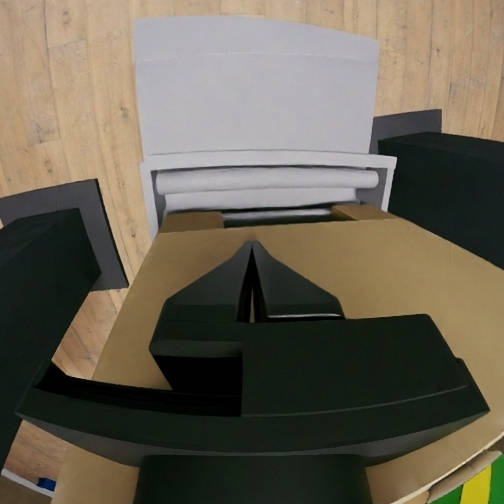

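Emit:
{"fn": "execute_actions", "kwargs": {
  "actions": [
    {"arm3":{"joints":{"joint1_rad":0.34,"joint6_rad":-1.1}}}
  ],
  "cameras": []
}}

Emit:
{"fn": "execute_actions", "kwargs": {
  "actions": [
    {"arm3":{"joints":{"joint1_rad":0.4}}}
  ],
  "cameras": []
}}

Emit:
{"fn": "execute_actions", "kwargs": {
  "actions": [
    {"arm3":{"joints":{"joint1_rad":0.46}}}
  ],
  "cameras": []
}}

Emit:
{"fn": "execute_actions", "kwargs": {
  "actions": [
    {"arm3":{"joints":{"joint1_rad":0.52}}}
  ],
  "cameras": ["arm3_cam_wrist"]
}}

Scene clock: 65.63 s.
Motor temperatures (°C, as the motors report them): arm1=[26 33 35 29 27 29] | arm2=[27 30 37 29 28 26] | arm3=[29 36 31 27 30 29] | arm4=[28 26 31 28 29 27] | arm5=[30 34 35 28 30 29] | arm6=[27 28 33 28 27 28]
arm1.joint_positions: joint1_rad=+0.604 joint2_rad=+2.343 joint3_rad=+1.660 joint4_rad=-0.625 joint5_rad=+0.003 joint6_rad=+2.058 gripper_m=+0.000
arm1.joint_status: not commanded
arm1.hand: x=-0.7716 y=+0.1402 z=+0.8280 quat_wxyz=(-0.115, -0.985, -0.101, -0.074) (m; scene frame)
arm2.joint_positions: joint1_rad=+1.398 joint2_rad=+1.608 joint3_rad=+1.728 joint4_rad=-0.921 joint5_rad=-0.002 joint6_rad=-0.945 gripper_m=+0.000
arm2.joint_status: not commanded
arm2.hand: x=+0.3329 y=+0.4690 z=+1.1935 quat_wxyz=(-0.306, +0.281, -0.882, +0.223) (m; scene frame)
arm3.joint_positions: joint1_rad=+0.435 joint2_rad=+2.623 joint3_rad=+1.567 joint4_rad=-0.300 joint5_rad=-0.031 joint6_rad=-1.105 gripper_m=+0.000
arm3.joint_status: joint1_rad time_out (moved +0.060 of -0.035); the others done
arm3.on_its_own: joint1_rad reads +0.435 and still pushes toward +0.340 since a time_out
arm3.hand: x=+1.7011 y=+0.0591 z=+0.6405 quat_wxyz=(-0.064, -0.011, -0.994, +0.087) (m; scene frame)
arm4.joint_positions: joint1_rad=+0.401 joint2_rad=+0.492 joint3_rad=+1.360 joint4_rad=-1.289 joint5_rad=-0.072 joint6_rad=-0.491 gripper_m=+0.095
arm4.joint_status: not commanded
arm4.hand: x=+1.4879 y=-0.5145 z=+1.4003 quat_wxyz=(-0.343, +0.820, -0.170, -0.425) (m; scene frame)
arm5.joint_positions: joint1_rad=-0.843 joint2_rad=+1.696 joint3_rad=+1.934 joint4_rad=-0.760 joint5_rad=+0.000 joint6_rad=+0.842 gripper_m=+0.001
arm5.joint_status: not commanded
arm5.hand: x=+1.0764 y=-0.2558 z=+1.3947 quat_wxyz=(-0.384, -0.111, -0.856, -0.328) (m; scene frame)
arm6.joint_positions: joint1_rad=-0.027 joint2_rad=+0.632 joint3_rad=+1.457 joint4_rad=-1.190 joint5_rad=-0.010 joint6_rad=+0.208 gripper_m=+0.095
arm6.joint_status: not commanded
arm6.hand: x=-0.8000 y=-0.4238 z=+1.3095 quat_wxyz=(-0.353, +0.519, -0.634, -0.451) (m; scene frame)
pictures: none
No camera images: the call's "cameras" was empty. Leave "cameras" out to get every camera's image.

not run: a stop came earlier in this reply.

not run: a stop came earlier in this reply.

not run: a stop came earlier in this reply.

Emit:
{"fn": "execute_actions", "kwargs": {
  "actions": [
    {"arm3":{"joints":{"joint1_rad":0.42}}}
  ],
  "cameras": ["arm3_cam_wrist"]
}}

Emit:
{"fn": "execute_actions", "kwargs": {
  "actions": [
    {"arm3":{"joints":{"joint1_rad":0.5}}}
  ],
  "cameras": ["arm3_cam_wrist"]
}}

Scene clock: 67.40 s.
Motor temperatures (°C, as the motors report them): arm1=[26 34 35 29 27 29] | arm2=[27 30 37 29 28 26] | arm3=[29 36 31 27 30 29] | arm4=[28 26 31 28 29 27] | arm5=[30 34 35 28 30 29] | arm6=[27 28 33 28 27 28]
arm1.joint_positions: joint1_rad=+0.604 joint2_rad=+2.343 joint3_rad=+1.660 joint4_rad=-0.625 joint5_rad=+0.003 joint6_rad=+2.058 gripper_m=+0.000
arm1.joint_status: not commanded
arm1.hand: x=-0.7716 y=+0.1402 z=+0.8280 quat_wxyz=(-0.115, -0.985, -0.101, -0.074) (m; scene frame)
arm2.joint_positions: joint1_rad=+1.398 joint2_rad=+1.608 joint3_rad=+1.728 joint4_rad=-0.921 joint5_rad=-0.002 joint6_rad=-0.945 gripper_m=+0.000
arm2.joint_status: not commanded
arm2.hand: x=+0.3329 y=+0.4690 z=+1.1935 quat_wxyz=(-0.306, +0.281, -0.882, +0.223) (m; scene frame)
arm3.joint_positions: joint1_rad=+0.509 joint2_rad=+2.623 joint3_rad=+1.574 joint4_rad=-0.292 joint5_rad=-0.029 joint6_rad=-1.053 gripper_m=+0.000
arm3.joint_status: joint1_rad off_target (ended at +0.509, target +0.420)
arm3.hand: x=+1.7443 y=+0.0754 z=+0.6429 quat_wxyz=(-0.072, +0.000, -0.993, +0.090) (m; scene frame)
arm4.joint_positions: joint1_rad=+0.401 joint2_rad=+0.492 joint3_rad=+1.360 joint4_rad=-1.289 joint5_rad=-0.072 joint6_rad=-0.491 gripper_m=+0.095
arm4.joint_status: not commanded
arm4.hand: x=+1.4879 y=-0.5145 z=+1.4003 quat_wxyz=(-0.343, +0.820, -0.170, -0.425) (m; scene frame)
arm5.joint_positions: joint1_rad=-0.843 joint2_rad=+1.696 joint3_rad=+1.934 joint4_rad=-0.760 joint5_rad=+0.000 joint6_rad=+0.842 gripper_m=+0.001
arm5.joint_status: not commanded
arm5.hand: x=+1.0764 y=-0.2558 z=+1.3947 quat_wxyz=(-0.384, -0.111, -0.856, -0.328) (m; scene frame)
arm6.joint_positions: joint1_rad=-0.027 joint2_rad=+0.632 joint3_rad=+1.457 joint4_rad=-1.190 joint5_rad=-0.010 joint6_rad=+0.208 gripper_m=+0.095
arm6.joint_status: not commanded
arm6.hand: x=-0.8000 y=-0.4238 z=+1.3095 quat_wxyz=(-0.353, +0.519, -0.634, -0.451) (m; scene frame)
pictures: arm3_cam_wrist
camera_calibration (this result's frames):
arm3_cam_wrist: T_world_to_cam=[[-0.00582281, -0.986103, 0.166031, -0.0169027], [-0.884592, 0.0825073, 0.45901, 1.24751], [-0.46633, -0.144197, -0.872779, 1.50712], [0, 0, 0, 1]] pos_world=[1.80626, 0.0977254, 0.745568]
Images, in order (width x height): arm3_cam_wrist 504x504.

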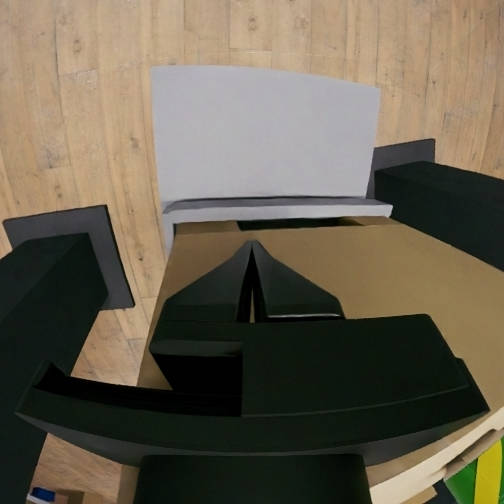

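Scene clock: 68.20 s.
Motor temperatures (°C, as the motors report them): arm1=[26 34 35 29 27 29] | arm2=[27 30 37 29 28 26] | arm3=[29 36 31 27 30 29] | arm4=[28 26 31 28 29 27] | arm5=[30 34 35 28 30 29] | arm6=[27 28 33 28 27 28]
arm1.joint_positions: joint1_rad=+0.604 joint2_rad=+2.343 joint3_rad=+1.660 joint4_rad=-0.625 joint5_rad=+0.003 joint6_rad=+2.058 gripper_m=+0.000
arm1.joint_status: not commanded
arm1.hand: x=-0.7716 y=+0.1402 z=+0.8280 quat_wxyz=(-0.115, -0.985, -0.101, -0.074) (m; scene frame)
arm2.joint_positions: joint1_rad=+1.398 joint2_rad=+1.608 joint3_rad=+1.728 joint4_rad=-0.921 joint5_rad=-0.002 joint6_rad=-0.945 gripper_m=+0.000
arm2.joint_status: not commanded
arm2.hand: x=+0.3329 y=+0.4690 z=+1.1935 quat_wxyz=(-0.306, +0.281, -0.882, +0.223) (m; scene frame)
arm3.joint_positions: joint1_rad=+0.533 joint2_rad=+2.623 joint3_rad=+1.555 joint4_rad=-0.303 joint5_rad=-0.015 joint6_rad=-1.070 gripper_m=+0.000
arm3.joint_status: all done
arm3.hand: x=+1.7480 y=+0.0935 z=+0.6378 quat_wxyz=(-0.059, +0.019, -0.995, +0.080) (m; scene frame)
arm4.joint_positions: joint1_rad=+0.401 joint2_rad=+0.492 joint3_rad=+1.360 joint4_rad=-1.289 joint5_rad=-0.072 joint6_rad=-0.491 gripper_m=+0.095
arm4.joint_status: not commanded
arm4.hand: x=+1.4879 y=-0.5145 z=+1.4003 quat_wxyz=(-0.343, +0.820, -0.170, -0.425) (m; scene frame)
arm5.joint_positions: joint1_rad=-0.843 joint2_rad=+1.696 joint3_rad=+1.934 joint4_rad=-0.760 joint5_rad=+0.000 joint6_rad=+0.842 gripper_m=+0.001
arm5.joint_status: not commanded
arm5.hand: x=+1.0764 y=-0.2558 z=+1.3947 quat_wxyz=(-0.384, -0.111, -0.856, -0.328) (m; scene frame)
arm6.joint_positions: joint1_rad=-0.027 joint2_rad=+0.632 joint3_rad=+1.457 joint4_rad=-1.190 joint5_rad=-0.010 joint6_rad=+0.208 gripper_m=+0.095
arm6.joint_status: not commanded
arm6.hand: x=-0.8000 y=-0.4238 z=+1.3095 quat_wxyz=(-0.353, +0.519, -0.634, -0.451) (m; scene frame)
pictures: arm3_cam_wrist
camera_calibration (this result's frames):
arm3_cam_wrist: T_world_to_cam=[[0.0360738, -0.98817, 0.149057, -0.0603505], [-0.872823, 0.0414866, 0.48627, 1.21757], [-0.486702, -0.147642, -0.861001, 1.53542], [0, 0, 0, 1]] pos_world=[1.8122, 0.116542, 0.738923]
Images, in order (width x height): arm3_cam_wrist 504x504.

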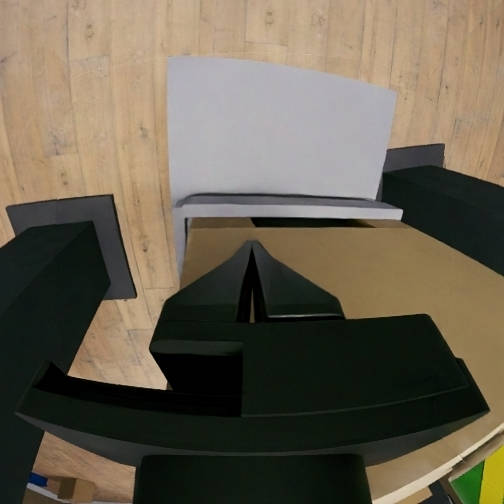

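Emit:
{"fn": "execute_actions", "kwargs": {
  "actions": [
    {"arm3":{"joints":{"joint1_rad":1.5}},"arm1":{"joints":{"joint2_rad":1.6}}}
  ],
  "cameras": []
}}

Emit:
{"fn": "finished_scene", "kwargs": {
  "scene": 2
}}

Scene clock: 70.37 s.
Motor temperatures (°C, as the motors report them): arm1=[26 34 35 29 27 29] | arm2=[27 30 37 29 28 26] | arm3=[29 36 31 27 30 29] | arm4=[28 27 31 28 29 27] | arm5=[30 34 35 28 30 29] | arm6=[27 28 33 28 27 28]
arm1.joint_positions: joint1_rad=+0.604 joint2_rad=+1.592 joint3_rad=+1.705 joint4_rad=-0.623 joint5_rad=+0.003 joint6_rad=+2.058 gripper_m=+0.000
arm1.joint_status: all done
arm1.hand: x=-0.7768 y=+0.1477 z=+1.3819 quat_wxyz=(-0.425, -0.856, -0.088, -0.282) (m; scene frame)
arm2.joint_positions: joint1_rad=+1.398 joint2_rad=+1.608 joint3_rad=+1.728 joint4_rad=-0.921 joint5_rad=-0.002 joint6_rad=-0.945 gripper_m=+0.000
arm2.joint_status: not commanded
arm2.hand: x=+0.3329 y=+0.4690 z=+1.1935 quat_wxyz=(-0.306, +0.281, -0.882, +0.223) (m; scene frame)
arm3.joint_positions: joint1_rad=+1.501 joint2_rad=+2.633 joint3_rad=+1.532 joint4_rad=-0.322 joint5_rad=-0.001 joint6_rad=-1.092 gripper_m=+0.000
arm3.joint_status: all done
arm3.hand: x=+2.0233 y=+0.5840 z=+0.6306 quat_wxyz=(-0.066, +0.490, -0.868, +0.039) (m; scene frame)
arm4.joint_positions: joint1_rad=+0.401 joint2_rad=+0.492 joint3_rad=+1.360 joint4_rad=-1.289 joint5_rad=-0.072 joint6_rad=-0.491 gripper_m=+0.095
arm4.joint_status: not commanded
arm4.hand: x=+1.4879 y=-0.5145 z=+1.4003 quat_wxyz=(-0.343, +0.820, -0.170, -0.425) (m; scene frame)
arm5.joint_positions: joint1_rad=-0.843 joint2_rad=+1.696 joint3_rad=+1.934 joint4_rad=-0.760 joint5_rad=+0.000 joint6_rad=+0.842 gripper_m=+0.001
arm5.joint_status: not commanded
arm5.hand: x=+1.0764 y=-0.2558 z=+1.3947 quat_wxyz=(-0.384, -0.111, -0.856, -0.328) (m; scene frame)
arm6.joint_positions: joint1_rad=-0.027 joint2_rad=+0.632 joint3_rad=+1.457 joint4_rad=-1.190 joint5_rad=-0.010 joint6_rad=+0.208 gripper_m=+0.095
arm6.joint_status: not commanded
arm6.hand: x=-0.8000 y=-0.4238 z=+1.3095 quat_wxyz=(-0.353, +0.519, -0.634, -0.451) (m; scene frame)
pictures: none
No camera images: the call's "cameras" was empty. Leave "cameras" out to get every camera's image.

The scene is finished: the task was done.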